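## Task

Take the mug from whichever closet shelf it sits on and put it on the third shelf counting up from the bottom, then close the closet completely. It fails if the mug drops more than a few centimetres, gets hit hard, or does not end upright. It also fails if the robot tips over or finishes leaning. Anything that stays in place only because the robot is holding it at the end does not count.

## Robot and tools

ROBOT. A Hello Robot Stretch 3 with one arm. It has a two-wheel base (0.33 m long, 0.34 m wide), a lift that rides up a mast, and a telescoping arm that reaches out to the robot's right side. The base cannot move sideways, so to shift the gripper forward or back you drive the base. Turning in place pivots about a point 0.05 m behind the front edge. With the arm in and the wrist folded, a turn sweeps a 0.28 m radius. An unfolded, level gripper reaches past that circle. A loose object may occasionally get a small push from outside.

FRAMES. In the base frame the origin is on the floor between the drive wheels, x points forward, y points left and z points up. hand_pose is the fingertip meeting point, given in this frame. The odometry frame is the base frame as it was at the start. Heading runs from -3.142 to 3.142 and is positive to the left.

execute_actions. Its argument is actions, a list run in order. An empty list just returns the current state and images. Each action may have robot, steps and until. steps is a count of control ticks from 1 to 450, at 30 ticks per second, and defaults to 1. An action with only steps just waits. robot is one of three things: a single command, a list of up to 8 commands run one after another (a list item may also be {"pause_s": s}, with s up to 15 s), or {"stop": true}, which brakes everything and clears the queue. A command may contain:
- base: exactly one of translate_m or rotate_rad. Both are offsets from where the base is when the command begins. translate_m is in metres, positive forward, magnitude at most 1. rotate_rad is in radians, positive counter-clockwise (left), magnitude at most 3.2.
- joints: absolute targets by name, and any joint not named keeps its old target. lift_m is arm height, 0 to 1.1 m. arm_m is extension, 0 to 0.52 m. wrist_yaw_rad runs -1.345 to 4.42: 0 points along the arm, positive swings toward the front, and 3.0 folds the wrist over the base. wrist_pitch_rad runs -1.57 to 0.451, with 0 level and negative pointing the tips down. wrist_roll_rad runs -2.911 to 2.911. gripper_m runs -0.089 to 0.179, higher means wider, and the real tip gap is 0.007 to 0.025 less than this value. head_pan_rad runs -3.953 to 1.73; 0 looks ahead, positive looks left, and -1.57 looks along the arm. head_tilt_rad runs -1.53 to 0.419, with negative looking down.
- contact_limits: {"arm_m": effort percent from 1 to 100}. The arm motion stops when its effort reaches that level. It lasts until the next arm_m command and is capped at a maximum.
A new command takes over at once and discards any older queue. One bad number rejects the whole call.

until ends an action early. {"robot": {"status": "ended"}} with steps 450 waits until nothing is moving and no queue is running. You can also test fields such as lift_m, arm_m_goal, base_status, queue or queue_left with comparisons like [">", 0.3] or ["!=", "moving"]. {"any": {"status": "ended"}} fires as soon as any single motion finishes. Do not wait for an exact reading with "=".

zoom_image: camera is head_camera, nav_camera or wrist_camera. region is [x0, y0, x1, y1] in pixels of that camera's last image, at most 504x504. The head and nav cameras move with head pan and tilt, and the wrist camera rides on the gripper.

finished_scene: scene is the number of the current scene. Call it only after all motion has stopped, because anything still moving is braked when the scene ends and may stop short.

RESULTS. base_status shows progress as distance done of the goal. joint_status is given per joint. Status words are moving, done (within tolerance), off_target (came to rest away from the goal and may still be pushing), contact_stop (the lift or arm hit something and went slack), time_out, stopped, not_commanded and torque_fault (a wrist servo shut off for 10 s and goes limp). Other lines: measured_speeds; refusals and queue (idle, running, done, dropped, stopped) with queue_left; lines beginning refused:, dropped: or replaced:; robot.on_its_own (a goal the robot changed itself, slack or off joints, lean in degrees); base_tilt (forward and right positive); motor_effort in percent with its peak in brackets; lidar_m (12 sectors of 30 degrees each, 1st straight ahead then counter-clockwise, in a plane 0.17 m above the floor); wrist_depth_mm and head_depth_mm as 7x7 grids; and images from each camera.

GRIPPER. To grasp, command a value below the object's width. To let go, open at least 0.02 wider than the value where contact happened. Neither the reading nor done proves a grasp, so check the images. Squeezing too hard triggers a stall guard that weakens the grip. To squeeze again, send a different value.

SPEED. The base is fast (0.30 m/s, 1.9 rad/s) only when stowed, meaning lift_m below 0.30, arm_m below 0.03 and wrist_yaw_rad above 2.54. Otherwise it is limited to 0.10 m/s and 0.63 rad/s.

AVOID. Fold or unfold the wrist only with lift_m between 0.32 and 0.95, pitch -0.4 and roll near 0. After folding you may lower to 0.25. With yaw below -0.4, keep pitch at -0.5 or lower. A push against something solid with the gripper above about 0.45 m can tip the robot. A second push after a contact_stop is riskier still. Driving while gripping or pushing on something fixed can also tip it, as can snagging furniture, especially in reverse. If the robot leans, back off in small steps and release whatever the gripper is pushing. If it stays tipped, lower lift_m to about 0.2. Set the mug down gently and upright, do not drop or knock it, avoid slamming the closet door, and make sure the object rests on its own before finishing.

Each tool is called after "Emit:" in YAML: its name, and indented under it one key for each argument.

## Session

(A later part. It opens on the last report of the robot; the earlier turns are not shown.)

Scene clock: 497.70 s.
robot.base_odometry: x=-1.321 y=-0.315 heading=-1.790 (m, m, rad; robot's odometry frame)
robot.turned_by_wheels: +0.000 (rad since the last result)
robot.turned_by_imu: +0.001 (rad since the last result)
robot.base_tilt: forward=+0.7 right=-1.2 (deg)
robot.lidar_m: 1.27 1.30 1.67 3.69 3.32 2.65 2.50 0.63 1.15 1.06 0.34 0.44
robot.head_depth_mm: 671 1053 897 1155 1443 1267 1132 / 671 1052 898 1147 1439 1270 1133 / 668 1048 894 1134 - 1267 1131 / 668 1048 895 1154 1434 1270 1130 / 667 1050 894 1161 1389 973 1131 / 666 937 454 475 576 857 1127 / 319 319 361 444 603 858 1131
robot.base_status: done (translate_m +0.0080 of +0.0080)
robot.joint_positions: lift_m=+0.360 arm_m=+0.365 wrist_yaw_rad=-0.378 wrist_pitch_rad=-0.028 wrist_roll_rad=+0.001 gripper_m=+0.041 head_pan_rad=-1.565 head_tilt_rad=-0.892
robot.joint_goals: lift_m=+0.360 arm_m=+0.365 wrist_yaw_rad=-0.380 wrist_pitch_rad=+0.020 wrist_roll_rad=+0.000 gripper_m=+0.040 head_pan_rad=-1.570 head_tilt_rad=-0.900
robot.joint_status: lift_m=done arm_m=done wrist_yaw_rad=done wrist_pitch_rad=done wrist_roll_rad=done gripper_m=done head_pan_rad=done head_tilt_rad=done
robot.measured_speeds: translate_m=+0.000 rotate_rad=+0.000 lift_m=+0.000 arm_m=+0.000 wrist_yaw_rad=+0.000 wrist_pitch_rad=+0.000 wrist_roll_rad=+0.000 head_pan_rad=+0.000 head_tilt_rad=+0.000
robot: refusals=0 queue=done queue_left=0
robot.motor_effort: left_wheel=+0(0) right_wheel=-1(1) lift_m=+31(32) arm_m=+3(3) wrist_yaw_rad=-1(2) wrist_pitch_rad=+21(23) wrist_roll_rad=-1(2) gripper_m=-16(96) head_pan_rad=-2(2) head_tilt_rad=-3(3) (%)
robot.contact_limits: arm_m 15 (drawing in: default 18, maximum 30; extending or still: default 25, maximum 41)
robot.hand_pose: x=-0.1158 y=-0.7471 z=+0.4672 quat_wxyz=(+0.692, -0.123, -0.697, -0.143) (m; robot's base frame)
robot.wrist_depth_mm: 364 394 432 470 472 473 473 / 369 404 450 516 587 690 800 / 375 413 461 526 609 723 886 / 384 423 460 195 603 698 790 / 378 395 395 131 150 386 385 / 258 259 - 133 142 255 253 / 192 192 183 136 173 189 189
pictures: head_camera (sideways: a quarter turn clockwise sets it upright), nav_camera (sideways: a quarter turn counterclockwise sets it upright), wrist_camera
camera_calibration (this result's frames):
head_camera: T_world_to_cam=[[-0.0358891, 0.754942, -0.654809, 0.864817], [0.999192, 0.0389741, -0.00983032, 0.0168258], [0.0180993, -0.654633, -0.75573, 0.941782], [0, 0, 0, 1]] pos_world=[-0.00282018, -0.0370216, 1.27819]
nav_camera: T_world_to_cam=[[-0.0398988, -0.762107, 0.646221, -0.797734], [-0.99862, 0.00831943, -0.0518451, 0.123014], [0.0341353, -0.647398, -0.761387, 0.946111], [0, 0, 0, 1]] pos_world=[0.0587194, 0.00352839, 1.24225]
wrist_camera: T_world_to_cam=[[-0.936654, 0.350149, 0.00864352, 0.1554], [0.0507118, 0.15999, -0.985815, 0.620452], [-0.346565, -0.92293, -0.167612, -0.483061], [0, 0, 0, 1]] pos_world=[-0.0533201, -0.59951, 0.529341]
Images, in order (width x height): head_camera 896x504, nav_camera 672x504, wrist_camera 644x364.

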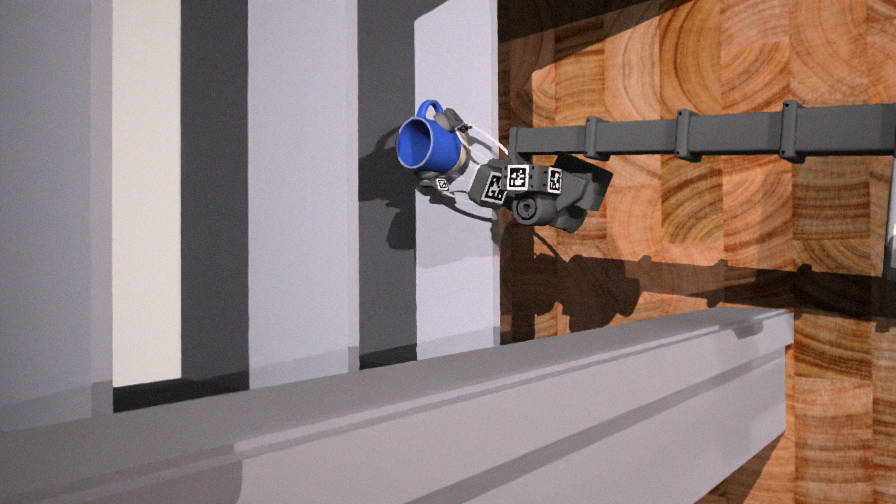

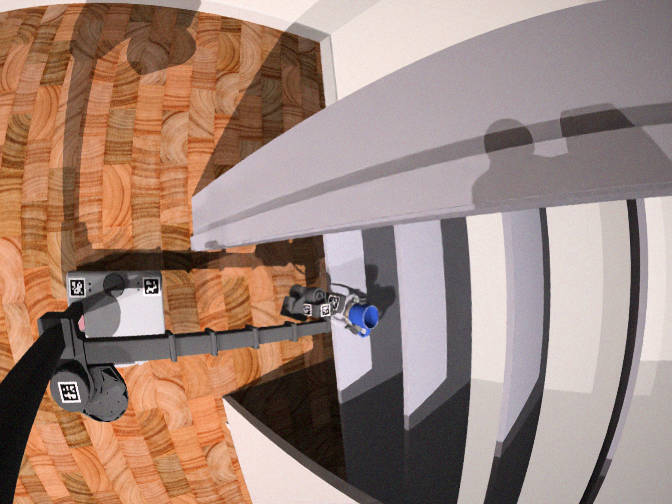

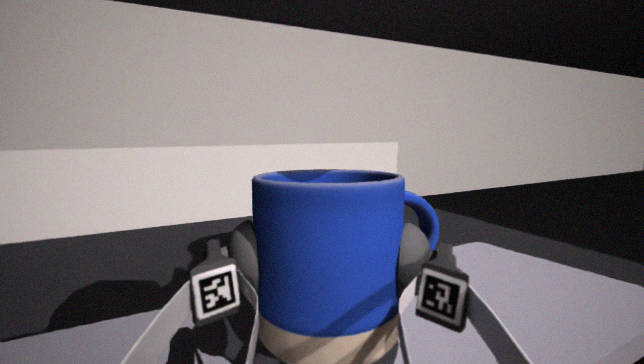

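Emit:
execute_actions:
  actions:
    - {"robot":[{"joints":{"gripper_m":0.025}},{"joints":{"arm_m":0.18}},{"joints":{"lift_m":0.97,"head_tilt_rad":-0.5}}],"steps":450,"until":{"robot":{"status":"ended"}}}

Scene clock: 507.40 s.
robot.base_odometry: x=-1.321 y=-0.315 heading=-1.790 (m, m, rad; robot's odometry frame)
robot.turned_by_wheels: +0.000 (rad since the last result)
robot.turned_by_imu: +0.002 (rad since the last result)
robot.base_tilt: forward=+0.8 right=-1.2 (deg)
robot.lidar_m: 1.28 1.30 1.67 3.70 3.32 2.66 2.50 0.63 1.14 1.06 0.34 0.44
robot.head_depth_mm: 890 982 1000 - 888 1113 1308 / 889 978 989 - - 1111 1303 / 885 978 906 - - 1101 1304 / 879 974 898 1118 909 1103 1303 / 872 973 888 1111 904 1098 1295 / 863 948 825 686 493 497 500 / 313 306 308 328 356 395 455
robot.base_status: done (translate_m +0.0080 of +0.0080)
robot.joint_positions: lift_m=+0.970 arm_m=+0.180 wrist_yaw_rad=-0.379 wrist_pitch_rad=-0.029 wrist_roll_rad=+0.001 gripper_m=+0.026 head_pan_rad=-1.565 head_tilt_rad=-0.507
robot.joint_goals: lift_m=+0.970 arm_m=+0.180 wrist_yaw_rad=-0.380 wrist_pitch_rad=+0.020 wrist_roll_rad=+0.000 gripper_m=+0.025 head_pan_rad=-1.570 head_tilt_rad=-0.500
robot.joint_status: lift_m=done arm_m=done wrist_yaw_rad=done wrist_pitch_rad=done wrist_roll_rad=done gripper_m=done head_pan_rad=done head_tilt_rad=done
robot.measured_speeds: translate_m=+0.000 rotate_rad=+0.000 lift_m=+0.000 arm_m=+0.000 wrist_yaw_rad=+0.000 wrist_pitch_rad=+0.000 wrist_roll_rad=+0.000 head_pan_rad=+0.000 head_tilt_rad=+0.000
robot: refusals=0 queue=done queue_left=0
robot.motor_effort: left_wheel=+0(0) right_wheel=-1(1) lift_m=+31(32) arm_m=-2(4) wrist_yaw_rad=-1(2) wrist_pitch_rad=+22(23) wrist_roll_rad=+0(1) gripper_m=-20(82) head_pan_rad=-2(1) head_tilt_rad=+3(22) (%)
robot.hand_pose: x=-0.1158 y=-0.5626 z=+1.0768 quat_wxyz=(+0.692, -0.123, -0.697, -0.143) (m; robot's base frame)
robot.wrist_depth_mm: 449 460 462 471 469 468 523 / 509 562 623 698 779 918 923 / 522 571 640 726 833 - - / 528 577 633 195 664 809 789 / 398 398 394 130 150 490 - / 260 260 - 133 141 887 870 / 224 598 632 136 605 658 651
pictures: head_camera (sideways: a quarter turn clockwise sets it upright), nav_camera (sideways: a quarter turn counterclockwise sets it upright), wrist_camera
camera_calibration (this result's frames):
head_camera: T_world_to_cam=[[-0.0341592, 0.454348, -0.890169, 1.17161], [0.999227, 0.0328581, -0.0215732, 0.0321215], [0.0194475, -0.890218, -0.455119, 0.550717], [0, 0, 0, 1]] pos_world=[-0.00278542, -0.0431159, 1.29427]
nav_camera: T_world_to_cam=[[-0.0416131, -0.464241, 0.884731, -1.10862], [-0.998503, -0.0121383, -0.0533336, 0.124977], [0.0354988, -0.885626, -0.463041, 0.557998], [0, 0, 0, 1]] pos_world=[0.0588486, -0.0189742, 1.24588]
wrist_camera: T_world_to_cam=[[-0.936572, 0.350369, 0.00860461, 0.0856637], [0.0514416, 0.161711, -0.985496, 1.19252], [-0.346679, -0.922546, -0.169478, -0.208403], [0, 0, 0, 1]] pos_world=[-0.0533643, -0.41512, 1.13917]
Images, in order (width x height): head_camera 896x504, nav_camera 672x504, wrist_camera 644x364.

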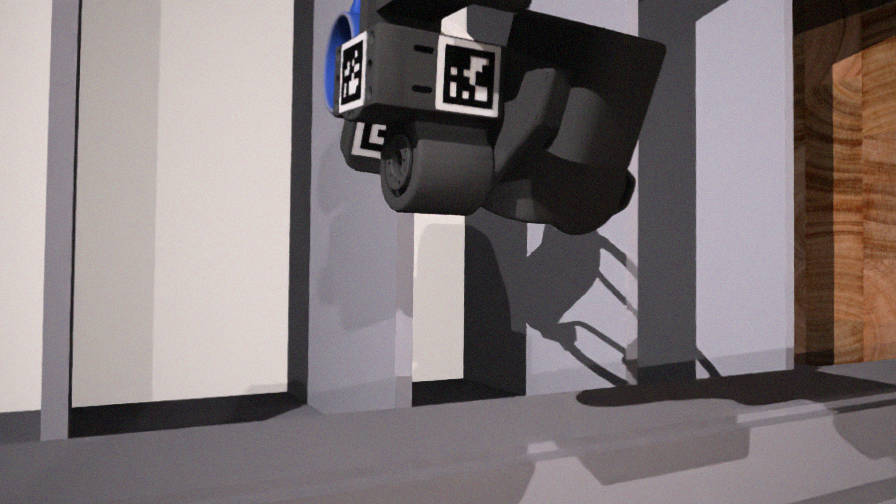

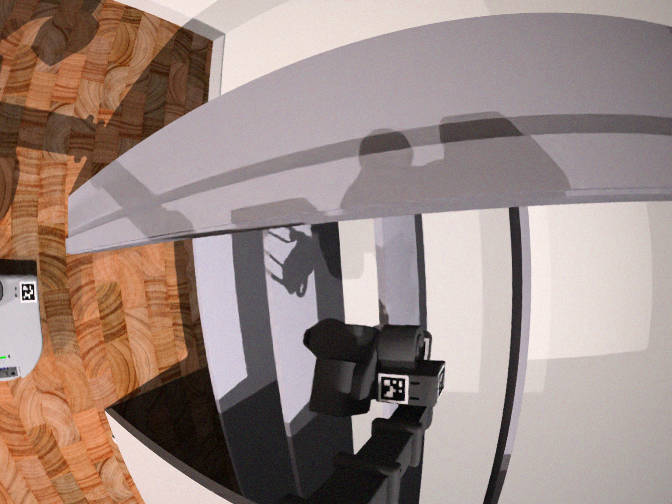

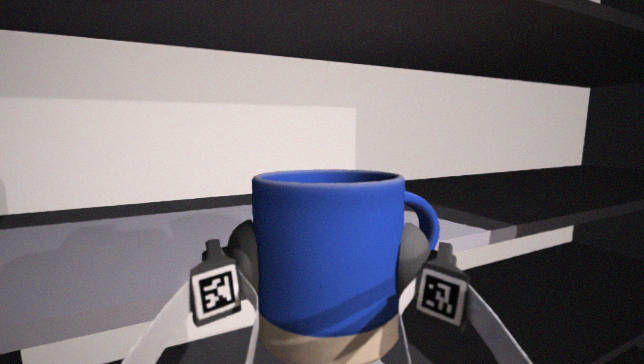

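Emit:
execute_actions:
  actions:
    - {"robot":{"joints":{"arm_m":0.37,"head_pan_rad":-1.57,"head_tilt_rad":-0.5},"contact_limits":{"arm_m":18}},"steps":300,"until":{"robot":{"status":"ended"}}}

Scene clock: 511.57 s.
robot.base_odometry: x=-1.321 y=-0.315 heading=-1.790 (m, m, rad; robot's odometry frame)
robot.turned_by_wheels: +0.000 (rad since the last result)
robot.turned_by_imu: +0.001 (rad since the last result)
robot.base_tilt: forward=+0.7 right=-1.2 (deg)
robot.lidar_m: 1.27 1.30 1.67 3.70 3.34 2.67 2.50 0.63 1.15 1.07 0.34 0.44
robot.head_depth_mm: 891 979 - 1164 922 1114 1307 / 889 974 - 1139 915 1110 1309 / 889 973 - 1122 916 1106 1305 / 879 975 899 1117 911 1106 1300 / 877 972 893 1117 911 1098 1298 / 865 948 825 686 494 497 501 / 313 306 308 328 356 395 455
robot.base_status: done (translate_m +0.0080 of +0.0080)
robot.joint_positions: lift_m=+0.970 arm_m=+0.370 wrist_yaw_rad=-0.379 wrist_pitch_rad=-0.029 wrist_roll_rad=+0.001 gripper_m=+0.026 head_pan_rad=-1.565 head_tilt_rad=-0.507
robot.joint_goals: lift_m=+0.970 arm_m=+0.370 wrist_yaw_rad=-0.380 wrist_pitch_rad=+0.020 wrist_roll_rad=+0.000 gripper_m=+0.025 head_pan_rad=-1.570 head_tilt_rad=-0.500
robot.joint_status: lift_m=done arm_m=done wrist_yaw_rad=done wrist_pitch_rad=done wrist_roll_rad=done gripper_m=done head_pan_rad=done head_tilt_rad=done
robot.measured_speeds: translate_m=+0.000 rotate_rad=+0.000 lift_m=+0.000 arm_m=+0.000 wrist_yaw_rad=+0.000 wrist_pitch_rad=+0.000 wrist_roll_rad=+0.000 head_pan_rad=+0.000 head_tilt_rad=+0.000
robot: refusals=0 queue=done queue_left=0
robot.motor_effort: left_wheel=+0(0) right_wheel=+0(0) lift_m=+31(31) arm_m=+3(3) wrist_yaw_rad=-2(2) wrist_pitch_rad=+22(22) wrist_roll_rad=-1(1) gripper_m=-21(20) head_pan_rad=-2(0) head_tilt_rad=+3(3) (%)
robot.contact_limits: arm_m 18 (drawing in: default 18, maximum 30; extending or still: default 25, maximum 41)
robot.hand_pose: x=-0.1159 y=-0.7520 z=+1.0768 quat_wxyz=(+0.692, -0.123, -0.697, -0.144) (m; robot's base frame)
robot.wrist_depth_mm: 361 391 428 470 468 474 475 / 367 400 448 508 583 678 795 / 369 410 463 515 600 713 879 / 378 413 459 195 600 688 779 / 372 391 394 131 150 384 382 / 258 258 - 133 141 254 252 / 192 193 183 136 173 189 188
pictures: head_camera (sideways: a quarter turn clockwise sets it upright), nav_camera (sideways: a quarter turn counterclockwise sets it upright), wrist_camera
camera_calibration (this result's frames):
head_camera: T_world_to_cam=[[-0.0341581, 0.454139, -0.890276, 1.17175], [0.999227, 0.0328531, -0.0215796, 0.0321297], [0.0194482, -0.890325, -0.454911, 0.550446], [0, 0, 0, 1]] pos_world=[-0.00278541, -0.0431177, 1.29428]
nav_camera: T_world_to_cam=[[-0.0416142, -0.464034, 0.884839, -1.10877], [-0.998503, -0.0121509, -0.0533321, 0.124975], [0.0354995, -0.885734, -0.462834, 0.557729], [0, 0, 0, 1]] pos_world=[0.0588487, -0.0189873, 1.24588]
wrist_camera: T_world_to_cam=[[-0.936554, 0.350418, 0.00860458, 0.152055], [0.0514501, 0.161708, -0.985496, 1.22315], [-0.346727, -0.922528, -0.169478, -0.383142], [0, 0, 0, 1]] pos_world=[-0.053369, -0.604536, 1.13917]
Images, in order (width x height): head_camera 896x504, nav_camera 672x504, wrist_camera 644x364.

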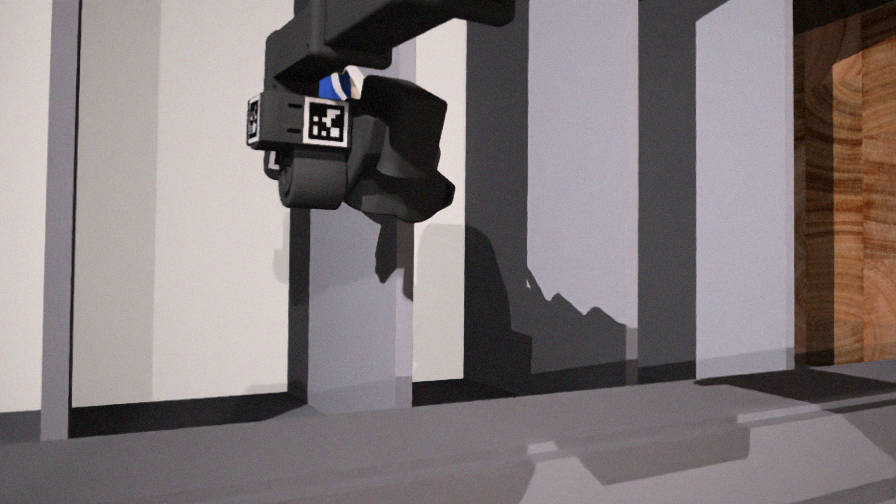

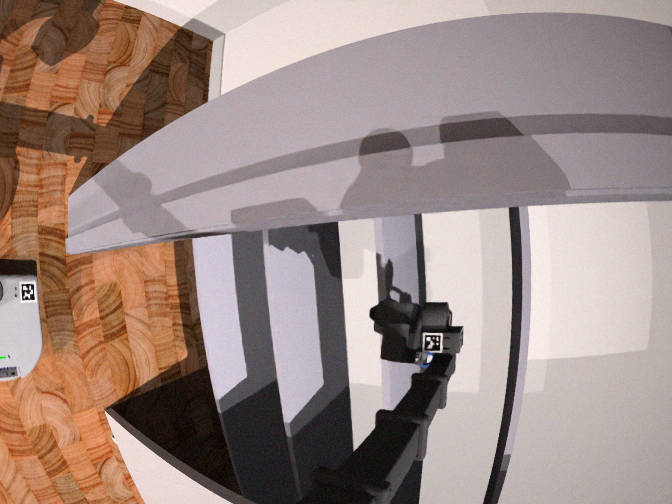

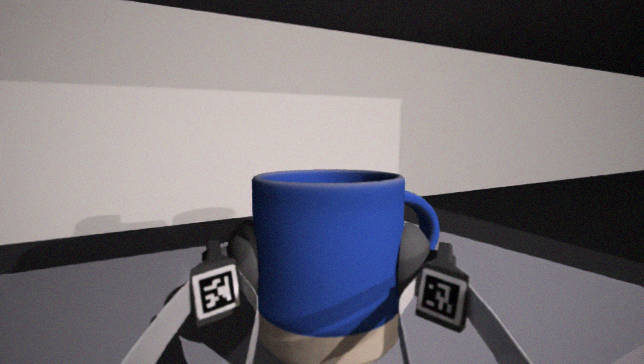

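Emit:
execute_actions:
  actions:
    - {"robot":{"joints":{"lift_m":0.942}},"steps":300,"until":{"robot":{"status":"ended"}}}

Emit:
execute_actions:
  actions:
    - {"robot":{"joints":{"lift_m":0.934}},"steps":300,"until":{"robot":{"status":"ended"}}}

Scene clock: 513.00 s.
robot.base_odometry: x=-1.321 y=-0.315 heading=-1.790 (m, m, rad; robot's odometry frame)
robot.turned_by_wheels: +0.000 (rad since the last result)
robot.turned_by_imu: +0.000 (rad since the last result)
robot.base_tilt: forward=+0.6 right=-1.3 (deg)
robot.lidar_m: 1.27 1.29 1.67 3.70 3.33 2.67 2.50 0.63 1.15 1.06 0.34 0.44
robot.head_depth_mm: 892 981 1028 - 888 1106 1309 / 891 976 1033 1128 917 1109 1305 / 889 974 1025 1074 913 1104 1300 / 878 974 895 1122 913 1100 1301 / 877 974 893 1114 906 1099 1295 / 866 948 824 688 493 497 500 / 323 306 308 328 357 396 455
robot.base_status: done (translate_m +0.0080 of +0.0080)
robot.joint_positions: lift_m=+0.942 arm_m=+0.370 wrist_yaw_rad=-0.379 wrist_pitch_rad=+0.005 wrist_roll_rad=+0.001 gripper_m=+0.026 head_pan_rad=-1.565 head_tilt_rad=-0.507
robot.joint_goals: lift_m=+0.942 arm_m=+0.370 wrist_yaw_rad=-0.380 wrist_pitch_rad=+0.020 wrist_roll_rad=+0.000 gripper_m=+0.025 head_pan_rad=-1.570 head_tilt_rad=-0.500
robot.joint_status: lift_m=done arm_m=done wrist_yaw_rad=done wrist_pitch_rad=done wrist_roll_rad=done gripper_m=done head_pan_rad=done head_tilt_rad=done
robot.measured_speeds: translate_m=+0.000 rotate_rad=+0.000 lift_m=+0.000 arm_m=+0.000 wrist_yaw_rad=+0.000 wrist_pitch_rad=+0.000 wrist_roll_rad=+0.000 head_pan_rad=+0.000 head_tilt_rad=+0.000
robot: refusals=0 queue=done queue_left=0
robot.motor_effort: left_wheel=+0(0) right_wheel=+0(0) lift_m=+19(29) arm_m=+2(3) wrist_yaw_rad=-2(2) wrist_pitch_rad=+7(22) wrist_roll_rad=+0(0) gripper_m=-20(21) head_pan_rad=-2(1) head_tilt_rad=+3(3) (%)
robot.contact_limits: arm_m 18 (drawing in: default 18, maximum 30; extending or still: default 25, maximum 41)
robot.hand_pose: x=-0.1162 y=-0.7529 z=+1.0581 quat_wxyz=(+0.695, -0.134, -0.694, -0.132) (m; robot's base frame)
robot.wrist_depth_mm: 366 401 437 485 484 485 488 / 367 403 451 507 594 679 812 / 374 409 461 521 606 717 879 / 381 417 456 195 593 688 821 / 361 361 358 130 150 353 346 / 226 226 - 133 141 223 221 / 164 165 156 136 148 162 167
pictures: head_camera (sideways: a quarter turn clockwise sets it upright), nav_camera (sideways: a quarter turn counterclockwise sets it upright), wrist_camera
camera_calibration (this result's frames):
head_camera: T_world_to_cam=[[-0.0341576, 0.454084, -0.890304, 1.17179], [0.999227, 0.0328516, -0.0215812, 0.0321319], [0.0194482, -0.890353, -0.454855, 0.550374], [0, 0, 0, 1]] pos_world=[-0.00278541, -0.0431181, 1.29428]
nav_camera: T_world_to_cam=[[-0.0416146, -0.463979, 0.884868, -1.1088], [-0.998503, -0.012154, -0.0533317, 0.124975], [0.0354995, -0.885763, -0.462779, 0.557657], [0, 0, 0, 1]] pos_world=[0.0588487, -0.0189908, 1.24588]
wrist_camera: T_world_to_cam=[[-0.936439, 0.350703, 0.00944578, 0.151536], [0.0388076, 0.130307, -0.990714, 1.18535], [-0.348678, -0.927377, -0.135634, -0.426913], [0, 0, 0, 1]] pos_world=[-0.0529514, -0.603513, 1.11501]
Images, in order (width x height): head_camera 896x504, nav_camera 672x504, wrist_camera 644x364.

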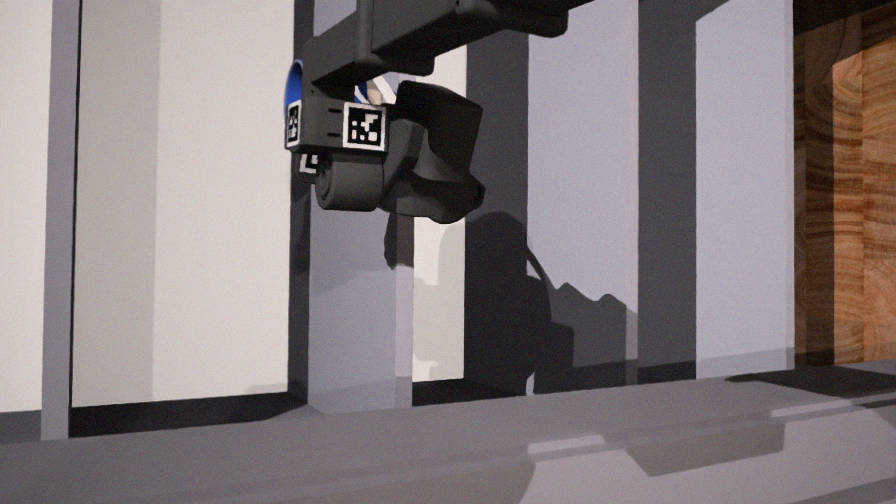

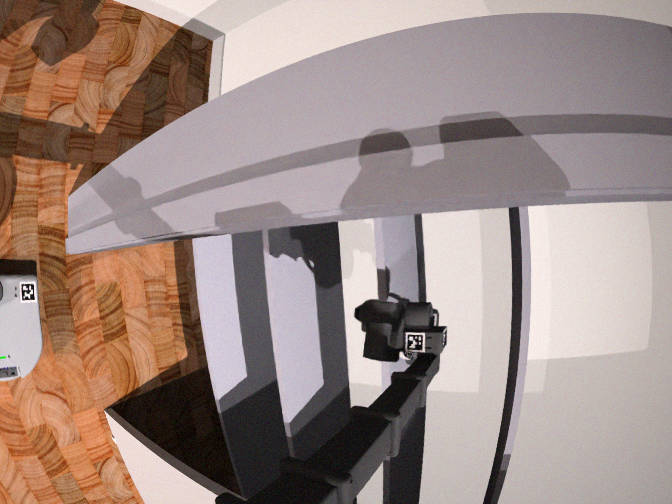

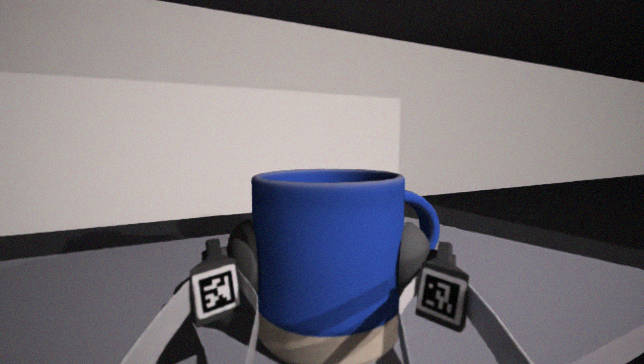

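Scene clock: 513.63 s.
robot.base_odometry: x=-1.321 y=-0.315 heading=-1.790 (m, m, rad; robot's odometry frame)
robot.turned_by_wheels: +0.000 (rad since the last result)
robot.turned_by_imu: +0.000 (rad since the last result)
robot.base_tilt: forward=+0.7 right=-1.1 (deg)
robot.lidar_m: 1.27 1.30 1.67 3.70 3.33 2.66 2.49 0.63 1.15 1.06 0.34 0.44
robot.head_depth_mm: 891 982 1000 - 888 1110 1307 / 892 976 1028 1079 919 1110 1302 / 891 977 1025 1073 915 1105 1305 / 877 973 900 1115 910 1104 1303 / 876 972 893 1106 910 1100 1300 / 862 948 827 688 493 496 500 / 323 306 307 328 357 396 455
robot.base_status: done (translate_m +0.0080 of +0.0080)
robot.joint_positions: lift_m=+0.934 arm_m=+0.370 wrist_yaw_rad=-0.379 wrist_pitch_rad=+0.033 wrist_roll_rad=+0.001 gripper_m=+0.026 head_pan_rad=-1.565 head_tilt_rad=-0.507
robot.joint_goals: lift_m=+0.934 arm_m=+0.370 wrist_yaw_rad=-0.380 wrist_pitch_rad=+0.020 wrist_roll_rad=+0.000 gripper_m=+0.025 head_pan_rad=-1.570 head_tilt_rad=-0.500
robot.joint_status: lift_m=done arm_m=done wrist_yaw_rad=done wrist_pitch_rad=done wrist_roll_rad=done gripper_m=done head_pan_rad=done head_tilt_rad=done
robot.measured_speeds: translate_m=+0.000 rotate_rad=+0.000 lift_m=+0.000 arm_m=+0.000 wrist_yaw_rad=+0.000 wrist_pitch_rad=+0.000 wrist_roll_rad=+0.000 head_pan_rad=+0.000 head_tilt_rad=+0.000
robot: refusals=0 queue=done queue_left=0
robot.motor_effort: left_wheel=+0(0) right_wheel=-1(0) lift_m=+17(19) arm_m=+3(3) wrist_yaw_rad=-1(2) wrist_pitch_rad=-6(7) wrist_roll_rad=+0(1) gripper_m=-21(21) head_pan_rad=-3(1) head_tilt_rad=+3(3) (%)
robot.contact_limits: arm_m 18 (drawing in: default 18, maximum 30; extending or still: default 25, maximum 41)
robot.hand_pose: x=-0.1164 y=-0.7534 z=+1.0573 quat_wxyz=(+0.696, -0.144, -0.692, -0.122) (m; robot's base frame)
robot.wrist_depth_mm: 370 399 438 458 459 461 464 / 371 409 455 520 596 687 780 / 374 410 458 524 607 734 879 / 379 416 461 131 608 706 839 / 373 386 378 131 150 371 367 / 230 231 - 133 141 226 224 / 164 164 155 135 146 162 163
pictures: head_camera (sideways: a quarter turn clockwise sets it upright), nav_camera (sideways: a quarter turn counterclockwise sets it upright), wrist_camera
camera_calibration (this result's frames):
head_camera: T_world_to_cam=[[-0.0341577, 0.454084, -0.890304, 1.17179], [0.999227, 0.0328518, -0.0215812, 0.0321319], [0.0194484, -0.890353, -0.454855, 0.550374], [0, 0, 0, 1]] pos_world=[-0.0027854, -0.0431181, 1.29428]
nav_camera: T_world_to_cam=[[-0.0416145, -0.463979, 0.884868, -1.1088], [-0.998503, -0.0121542, -0.0533317, 0.124975], [0.0354997, -0.885763, -0.462779, 0.557657], [0, 0, 0, 1]] pos_world=[0.0588487, -0.0189908, 1.24588]
wrist_camera: T_world_to_cam=[[-0.936335, 0.350956, 0.010277, 0.150858], [0.0283824, 0.104833, -0.994085, 1.16781], [-0.349958, -0.930505, -0.10812, -0.459149], [0, 0, 0, 1]] pos_world=[-0.0525745, -0.602609, 1.10971]
Images, in order (width x height): head_camera 896x504, nav_camera 672x504, wrist_camera 644x364.

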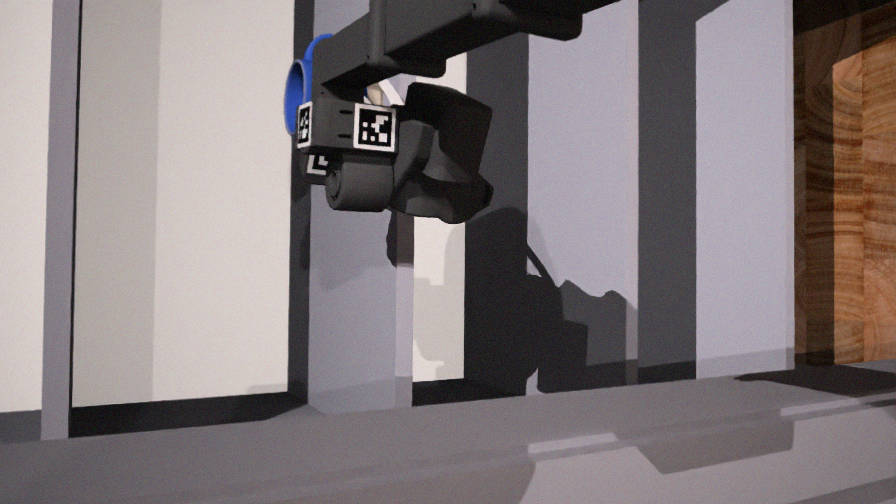

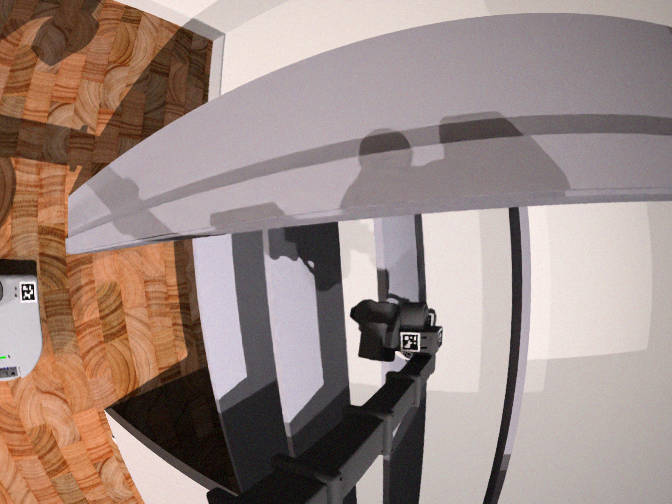

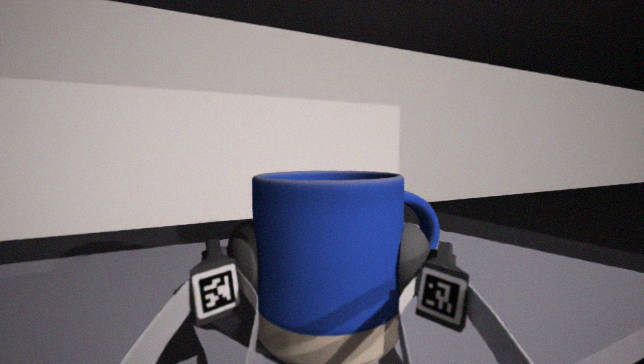

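Emit:
execute_actions:
  actions:
    - {"robot":[{"joints":{"lift_m":0.939}},{"joints":{"gripper_m":0.125}},{"joints":{"arm_m":0.0}},{"joints":{"gripper_m":-0.03,"lift_m":0.922}}]}
    - {"steps":450,"until":{"robot":{"status":"ended"}}}

Scene clock: 521.97 s.
robot.base_odometry: x=-1.321 y=-0.315 heading=-1.790 (m, m, rad; robot's odometry frame)
robot.turned_by_wheels: +0.000 (rad since the last result)
robot.turned_by_imu: +0.001 (rad since the last result)
robot.base_tilt: forward=+0.7 right=-1.2 (deg)
robot.lidar_m: 1.28 1.29 1.67 3.70 3.33 2.67 2.50 0.63 1.15 1.07 0.34 0.44
robot.head_depth_mm: 890 981 857 1134 996 - - / 886 978 721 1128 954 - - / 890 977 908 1120 916 1105 - / 881 979 897 1120 913 1103 1301 / 877 972 894 1116 912 1103 1299 / 865 948 828 687 493 497 499 / 323 306 308 328 357 396 456
robot.base_status: done (translate_m +0.0080 of +0.0080)
robot.joint_positions: lift_m=+0.922 arm_m=+0.002 wrist_yaw_rad=-0.379 wrist_pitch_rad=+0.004 wrist_roll_rad=+0.001 gripper_m=-0.029 head_pan_rad=-1.565 head_tilt_rad=-0.507
robot.joint_goals: lift_m=+0.922 arm_m=+0.000 wrist_yaw_rad=-0.380 wrist_pitch_rad=+0.020 wrist_roll_rad=+0.000 gripper_m=-0.030 head_pan_rad=-1.570 head_tilt_rad=-0.500
robot.joint_status: lift_m=done arm_m=done wrist_yaw_rad=done wrist_pitch_rad=done wrist_roll_rad=done gripper_m=done head_pan_rad=done head_tilt_rad=done
robot.measured_speeds: translate_m=+0.000 rotate_rad=+0.000 lift_m=+0.000 arm_m=+0.000 wrist_yaw_rad=+0.000 wrist_pitch_rad=+0.000 wrist_roll_rad=+0.000 head_pan_rad=+0.000 head_tilt_rad=+0.000
robot: refusals=0 queue=done queue_left=0
robot.motor_effort: left_wheel=+0(0) right_wheel=+0(0) lift_m=+20(29) arm_m=-2(2) wrist_yaw_rad=-1(1) wrist_pitch_rad=+7(8) wrist_roll_rad=+0(0) gripper_m=-12(97) head_pan_rad=-2(1) head_tilt_rad=+3(3) (%)
robot.hand_pose: x=-0.1162 y=-0.3856 z=+1.0378 quat_wxyz=(+0.695, -0.134, -0.694, -0.132) (m; robot's base frame)
robot.wrist_depth_mm: 516 526 530 537 585 - - / 654 716 795 871 965 982 966 / 665 729 816 926 - - - / 583 709 478 693 941 - 920 / 386 724 820 939 - - - / 657 756 812 - 849 854 850 / 595 632 628 598 659 - 991
pictures: head_camera (sideways: a quarter turn clockwise sets it upright), nav_camera (sideways: a quarter turn counterclockwise sets it upright), wrist_camera
camera_calibration (this result's frames):
head_camera: T_world_to_cam=[[-0.0341573, 0.454006, -0.890344, 1.17184], [0.999227, 0.03285, -0.0215836, 0.032135], [0.0194487, -0.890393, -0.454777, 0.550272], [0, 0, 0, 1]] pos_world=[-0.0027854, -0.0431188, 1.29428]
nav_camera: T_world_to_cam=[[-0.0416149, -0.463902, 0.884909, -1.10886], [-0.998503, -0.012159, -0.0533311, 0.124974], [0.0355, -0.885803, -0.462701, 0.557556], [0, 0, 0, 1]] pos_world=[0.0588487, -0.0189957, 1.24588]
wrist_camera: T_world_to_cam=[[-0.936377, 0.350863, 0.00968271, 0.0227125], [0.0390373, 0.131518, -0.990545, 1.11764], [-0.348819, -0.927145, -0.136847, -0.0877434], [0, 0, 0, 1]] pos_world=[-0.0529689, -0.23631, 1.09485]
Images, in order (width x height): head_camera 896x504, nav_camera 672x504, wrist_camera 644x364.

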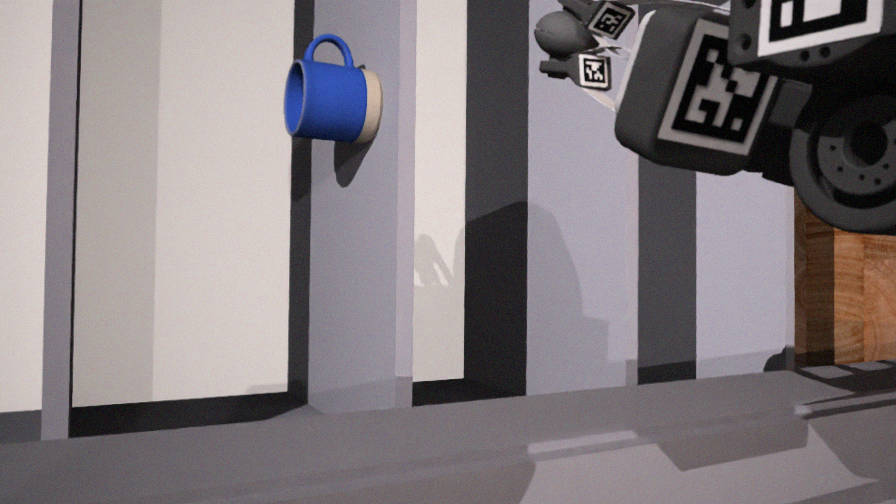

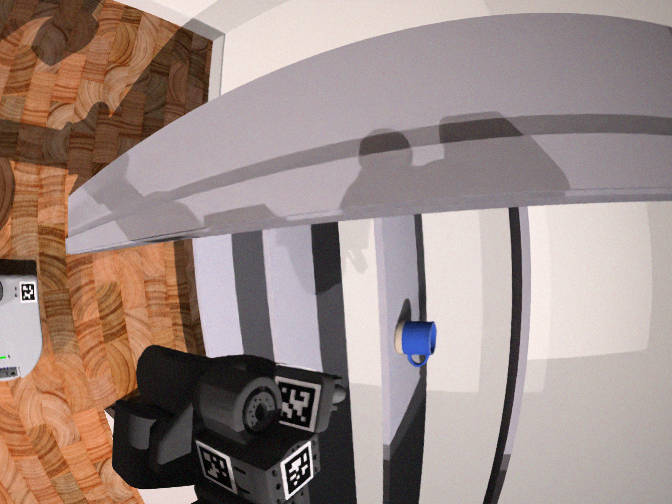

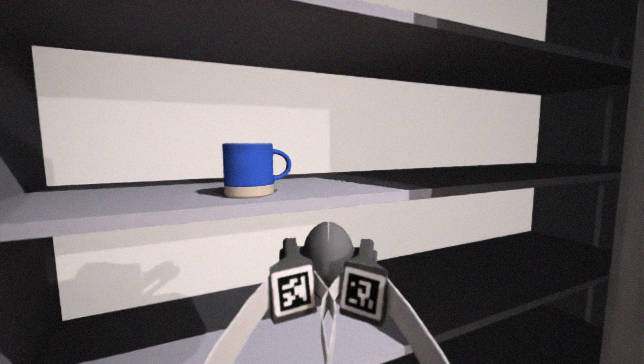

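Emit:
execute_actions:
  actions:
    - {"robot":[{"base":{"translate_m":-0.12}},{"joints":{"wrist_yaw_rad":1.57,"head_pan_rad":-0.6,"head_tilt_rad":-0.3}},{"base":{"translate_m":0.29}},{"base":{"rotate_rad":-1.59}},{"joints":{"arm_m":0.45}}]}
    - {"steps":450,"until":{"robot":{"status":"ended"}}}
    - {"steps":300,"until":{"robot":{"status":"ended"}}}

Scene clock: 540.87 s.
robot.base_odometry: x=-1.358 y=-0.481 heading=+2.903 (m, m, rad; robot's odometry frame)
robot.turned_by_wheels: -1.590 (rad since the last result)
robot.turned_by_imu: -1.557 (rad since the last result)
robot.base_tilt: forward=+0.8 right=-1.2 (deg)
robot.lidar_m: 0.31 0.33 1.19 1.11 1.13 1.44 3.17 3.39 2.85 2.67 0.77 1.14
robot.head_depth_mm: 1444 1552 1657 1639 1428 1512 1530 / 1329 1410 1512 1352 1273 1390 1517 / 1225 1295 1382 1189 1258 1284 1430 / 1137 1187 1274 1063 1251 1030 1112 / 1062 1108 1182 967 1241 979 1067 / 994 1040 1099 763 1171 896 1065 / 938 975 1029 942 1101 894 998
robot.base_status: done (rotate_rad -1.5899 of -1.5900)
robot.joint_positions: lift_m=+0.922 arm_m=+0.450 wrist_yaw_rad=+1.568 wrist_pitch_rad=+0.004 wrist_roll_rad=+0.001 gripper_m=-0.029 head_pan_rad=-0.607 head_tilt_rad=-0.310
robot.joint_goals: lift_m=+0.922 arm_m=+0.450 wrist_yaw_rad=+1.570 wrist_pitch_rad=+0.020 wrist_roll_rad=+0.000 gripper_m=-0.030 head_pan_rad=-0.600 head_tilt_rad=-0.300
robot.joint_status: lift_m=done arm_m=done wrist_yaw_rad=done wrist_pitch_rad=done wrist_roll_rad=done gripper_m=done head_pan_rad=done head_tilt_rad=done
robot.measured_speeds: translate_m=+0.000 rotate_rad=+0.000 lift_m=+0.000 arm_m=+0.000 wrist_yaw_rad=+0.000 wrist_pitch_rad=+0.000 wrist_roll_rad=+0.000 head_pan_rad=+0.000 head_tilt_rad=+0.000
robot: refusals=0 queue=done queue_left=0
robot.motor_effort: left_wheel=+2(8) right_wheel=-2(6) lift_m=+20(20) arm_m=+3(3) wrist_yaw_rad=+2(2) wrist_pitch_rad=+7(7) wrist_roll_rad=+0(0) gripper_m=-11(11) head_pan_rad=+2(33) head_tilt_rad=+4(17) (%)
robot.hand_pose: x=+0.2350 y=-0.5954 z=+1.0378 quat_wxyz=(+0.500, +0.499, -0.501, +0.500) (m; robot's base frame)
robot.wrist_depth_mm: 698 953 977 988 316 318 324 / 732 947 950 975 320 325 332 / 768 991 - - 325 333 341 / 727 943 682 951 332 339 348 / 755 - - - 344 348 357 / 747 861 856 - 346 350 362 / 677 714 - - 356 363 370
pictures: head_camera (sideways: a quarter turn clockwise sets it upright), nav_camera (sideways: a quarter turn counterclockwise sets it upright), wrist_camera
camera_calibration (this result's frames):
head_camera: T_world_to_cam=[[-0.240423, 0.12856, -0.962117, 1.26678], [0.551722, 0.833608, -0.026481, 0.0412469], [0.798624, -0.537188, -0.271347, 0.306807], [0, 0, 0, 1]] pos_world=[0.0367811, -0.0324272, 1.30313]
nav_camera: T_world_to_cam=[[0.205663, -0.196741, 0.958643, -1.2066], [-0.555837, -0.829723, -0.0510357, 0.119299], [0.805449, -0.522353, -0.279999, 0.315097], [0, 0, 0, 1]] pos_world=[0.0606682, 0.0261907, 1.25101]
wrist_camera: T_world_to_cam=[[0.0176472, -0.999797, 0.00968269, -0.603151], [-0.136663, -0.0120053, -0.990545, 1.08736], [0.99046, 0.0161571, -0.136847, 0.0871887], [0, 0, 0, 1]] pos_world=[0.0728883, -0.591384, 1.09485]
Images, in order (width x height): head_camera 896x504, nav_camera 672x504, wrist_camera 644x364.

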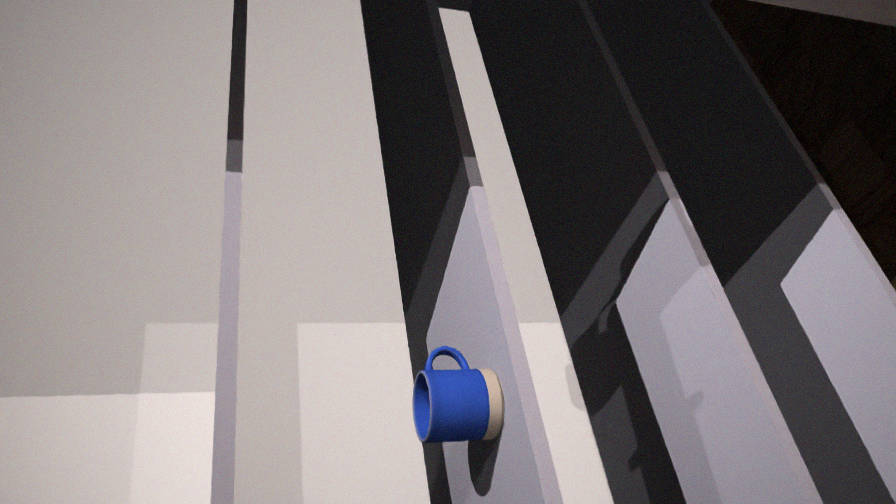

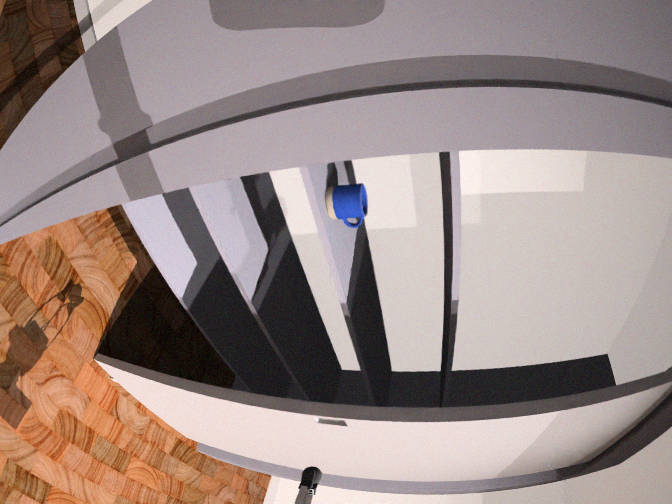

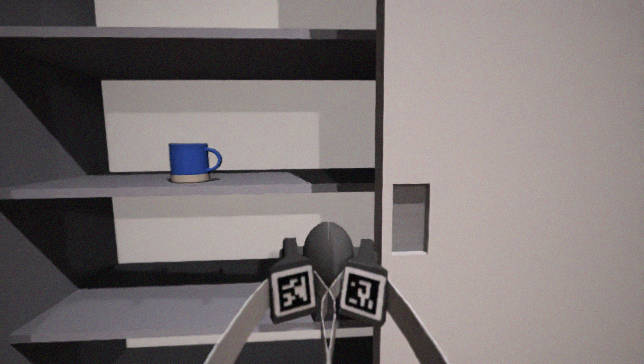

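Emit:
execute_actions:
  actions:
    - {"robot":[{"base":{"rotate_rad":-0.06},"joints":{"arm_m":0.52}},{"base":{"translate_m":0.08}}]}
    - {"steps":450,"until":{"robot":{"status":"ended"}}}

Scene clock: 544.97 s.
robot.base_odometry: x=-1.435 y=-0.457 heading=+2.843 (m, m, rad; robot's odometry frame)
robot.turned_by_wheels: -0.060 (rad since the last result)
robot.turned_by_imu: -0.058 (rad since the last result)
robot.base_tilt: forward=+0.7 right=-1.3 (deg)
robot.lidar_m: 0.23 0.25 1.22 1.12 1.13 1.39 2.78 3.45 2.93 2.66 0.72 1.08
robot.head_depth_mm: 1461 1574 1673 1398 1428 1507 1570 / 1315 1394 1504 1213 1266 1329 1514 / 1207 1261 1353 1077 1254 1232 1160 / 1104 1156 1245 974 1246 983 1075 / 1018 1068 1135 964 1129 899 1037 / 953 986 1049 821 1063 897 976 / 888 911 975 871 679 892 747
robot.base_status: done (translate_m +0.0800 of +0.0800)
robot.joint_positions: lift_m=+0.922 arm_m=+0.520 wrist_yaw_rad=+1.568 wrist_pitch_rad=+0.004 wrist_roll_rad=+0.001 gripper_m=-0.029 head_pan_rad=-0.607 head_tilt_rad=-0.310
robot.joint_goals: lift_m=+0.922 arm_m=+0.520 wrist_yaw_rad=+1.570 wrist_pitch_rad=+0.020 wrist_roll_rad=+0.000 gripper_m=-0.030 head_pan_rad=-0.600 head_tilt_rad=-0.300
robot.joint_status: lift_m=done arm_m=done wrist_yaw_rad=done wrist_pitch_rad=done wrist_roll_rad=done gripper_m=done head_pan_rad=done head_tilt_rad=done
robot.measured_speeds: translate_m=+0.000 rotate_rad=+0.000 lift_m=+0.000 arm_m=+0.000 wrist_yaw_rad=+0.000 wrist_pitch_rad=+0.000 wrist_roll_rad=+0.000 head_pan_rad=+0.000 head_tilt_rad=+0.000
robot: refusals=0 queue=done queue_left=0
robot.motor_effort: left_wheel=+2(10) right_wheel=-2(9) lift_m=+20(20) arm_m=+3(4) wrist_yaw_rad=+2(1) wrist_pitch_rad=+7(7) wrist_roll_rad=+0(1) gripper_m=-12(12) head_pan_rad=+2(2) head_tilt_rad=+4(4) (%)
robot.hand_pose: x=+0.2350 y=-0.6654 z=+1.0378 quat_wxyz=(+0.500, +0.499, -0.501, +0.500) (m; robot's base frame)
robot.wrist_depth_mm: 574 644 643 280 288 301 313 / 838 914 942 286 293 306 321 / 907 936 976 290 301 313 325 / 730 635 955 300 309 320 332 / 903 959 - 307 313 327 342 / 832 877 862 - 324 335 348 / 628 664 704 319 327 341 359
pictures: head_camera (sideways: a quarter turn clockwise sets it upright), nav_camera (sideways: a quarter turn counterclockwise sets it upright), wrist_camera
camera_calibration (this result's frames):
head_camera: T_world_to_cam=[[-0.240362, 0.128517, -0.962138, 1.2668], [0.551721, 0.833608, -0.0264827, 0.0412491], [0.798643, -0.537197, -0.271273, 0.30671], [0, 0, 0, 1]] pos_world=[0.0367811, -0.032427, 1.30313]
nav_camera: T_world_to_cam=[[0.205603, -0.196698, 0.958664, -1.20662], [-0.555831, -0.829727, -0.0510344, 0.119297], [0.805468, -0.522363, -0.279925, 0.315001], [0, 0, 0, 1]] pos_world=[0.0606713, 0.0261887, 1.25101]
wrist_camera: T_world_to_cam=[[0.0177092, -0.999796, 0.00968278, -0.673135], [-0.136662, -0.0120138, -0.990545, 1.08651], [0.990459, 0.0162184, -0.136847, 0.0883605], [0, 0, 0, 1]] pos_world=[0.0728881, -0.661378, 1.09485]
Images, in order (width x height): head_camera 896x504, nav_camera 672x504, wrist_camera 644x364.

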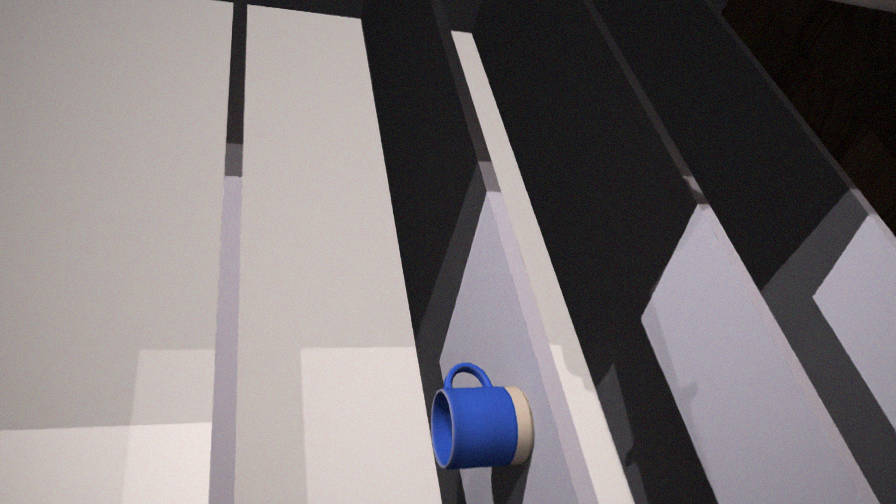

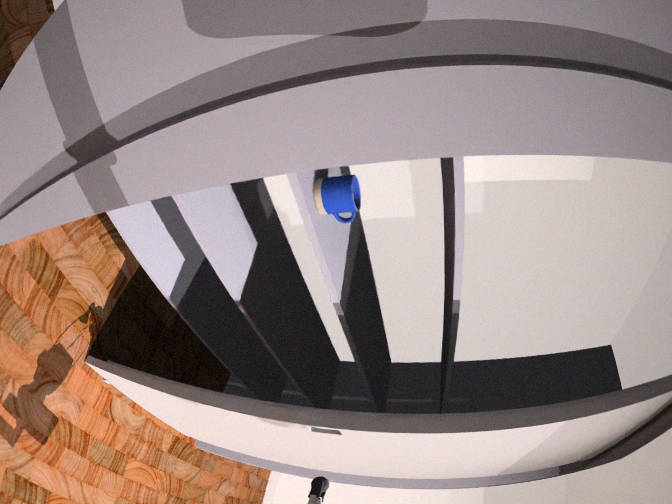

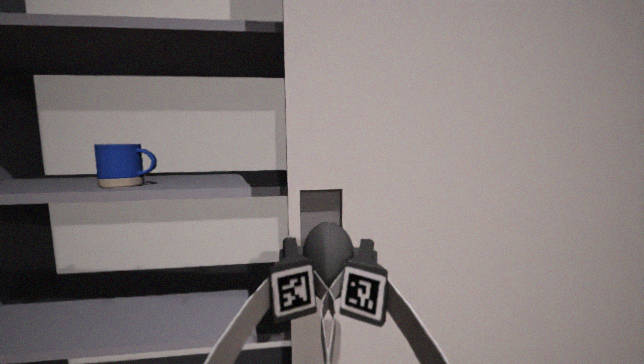

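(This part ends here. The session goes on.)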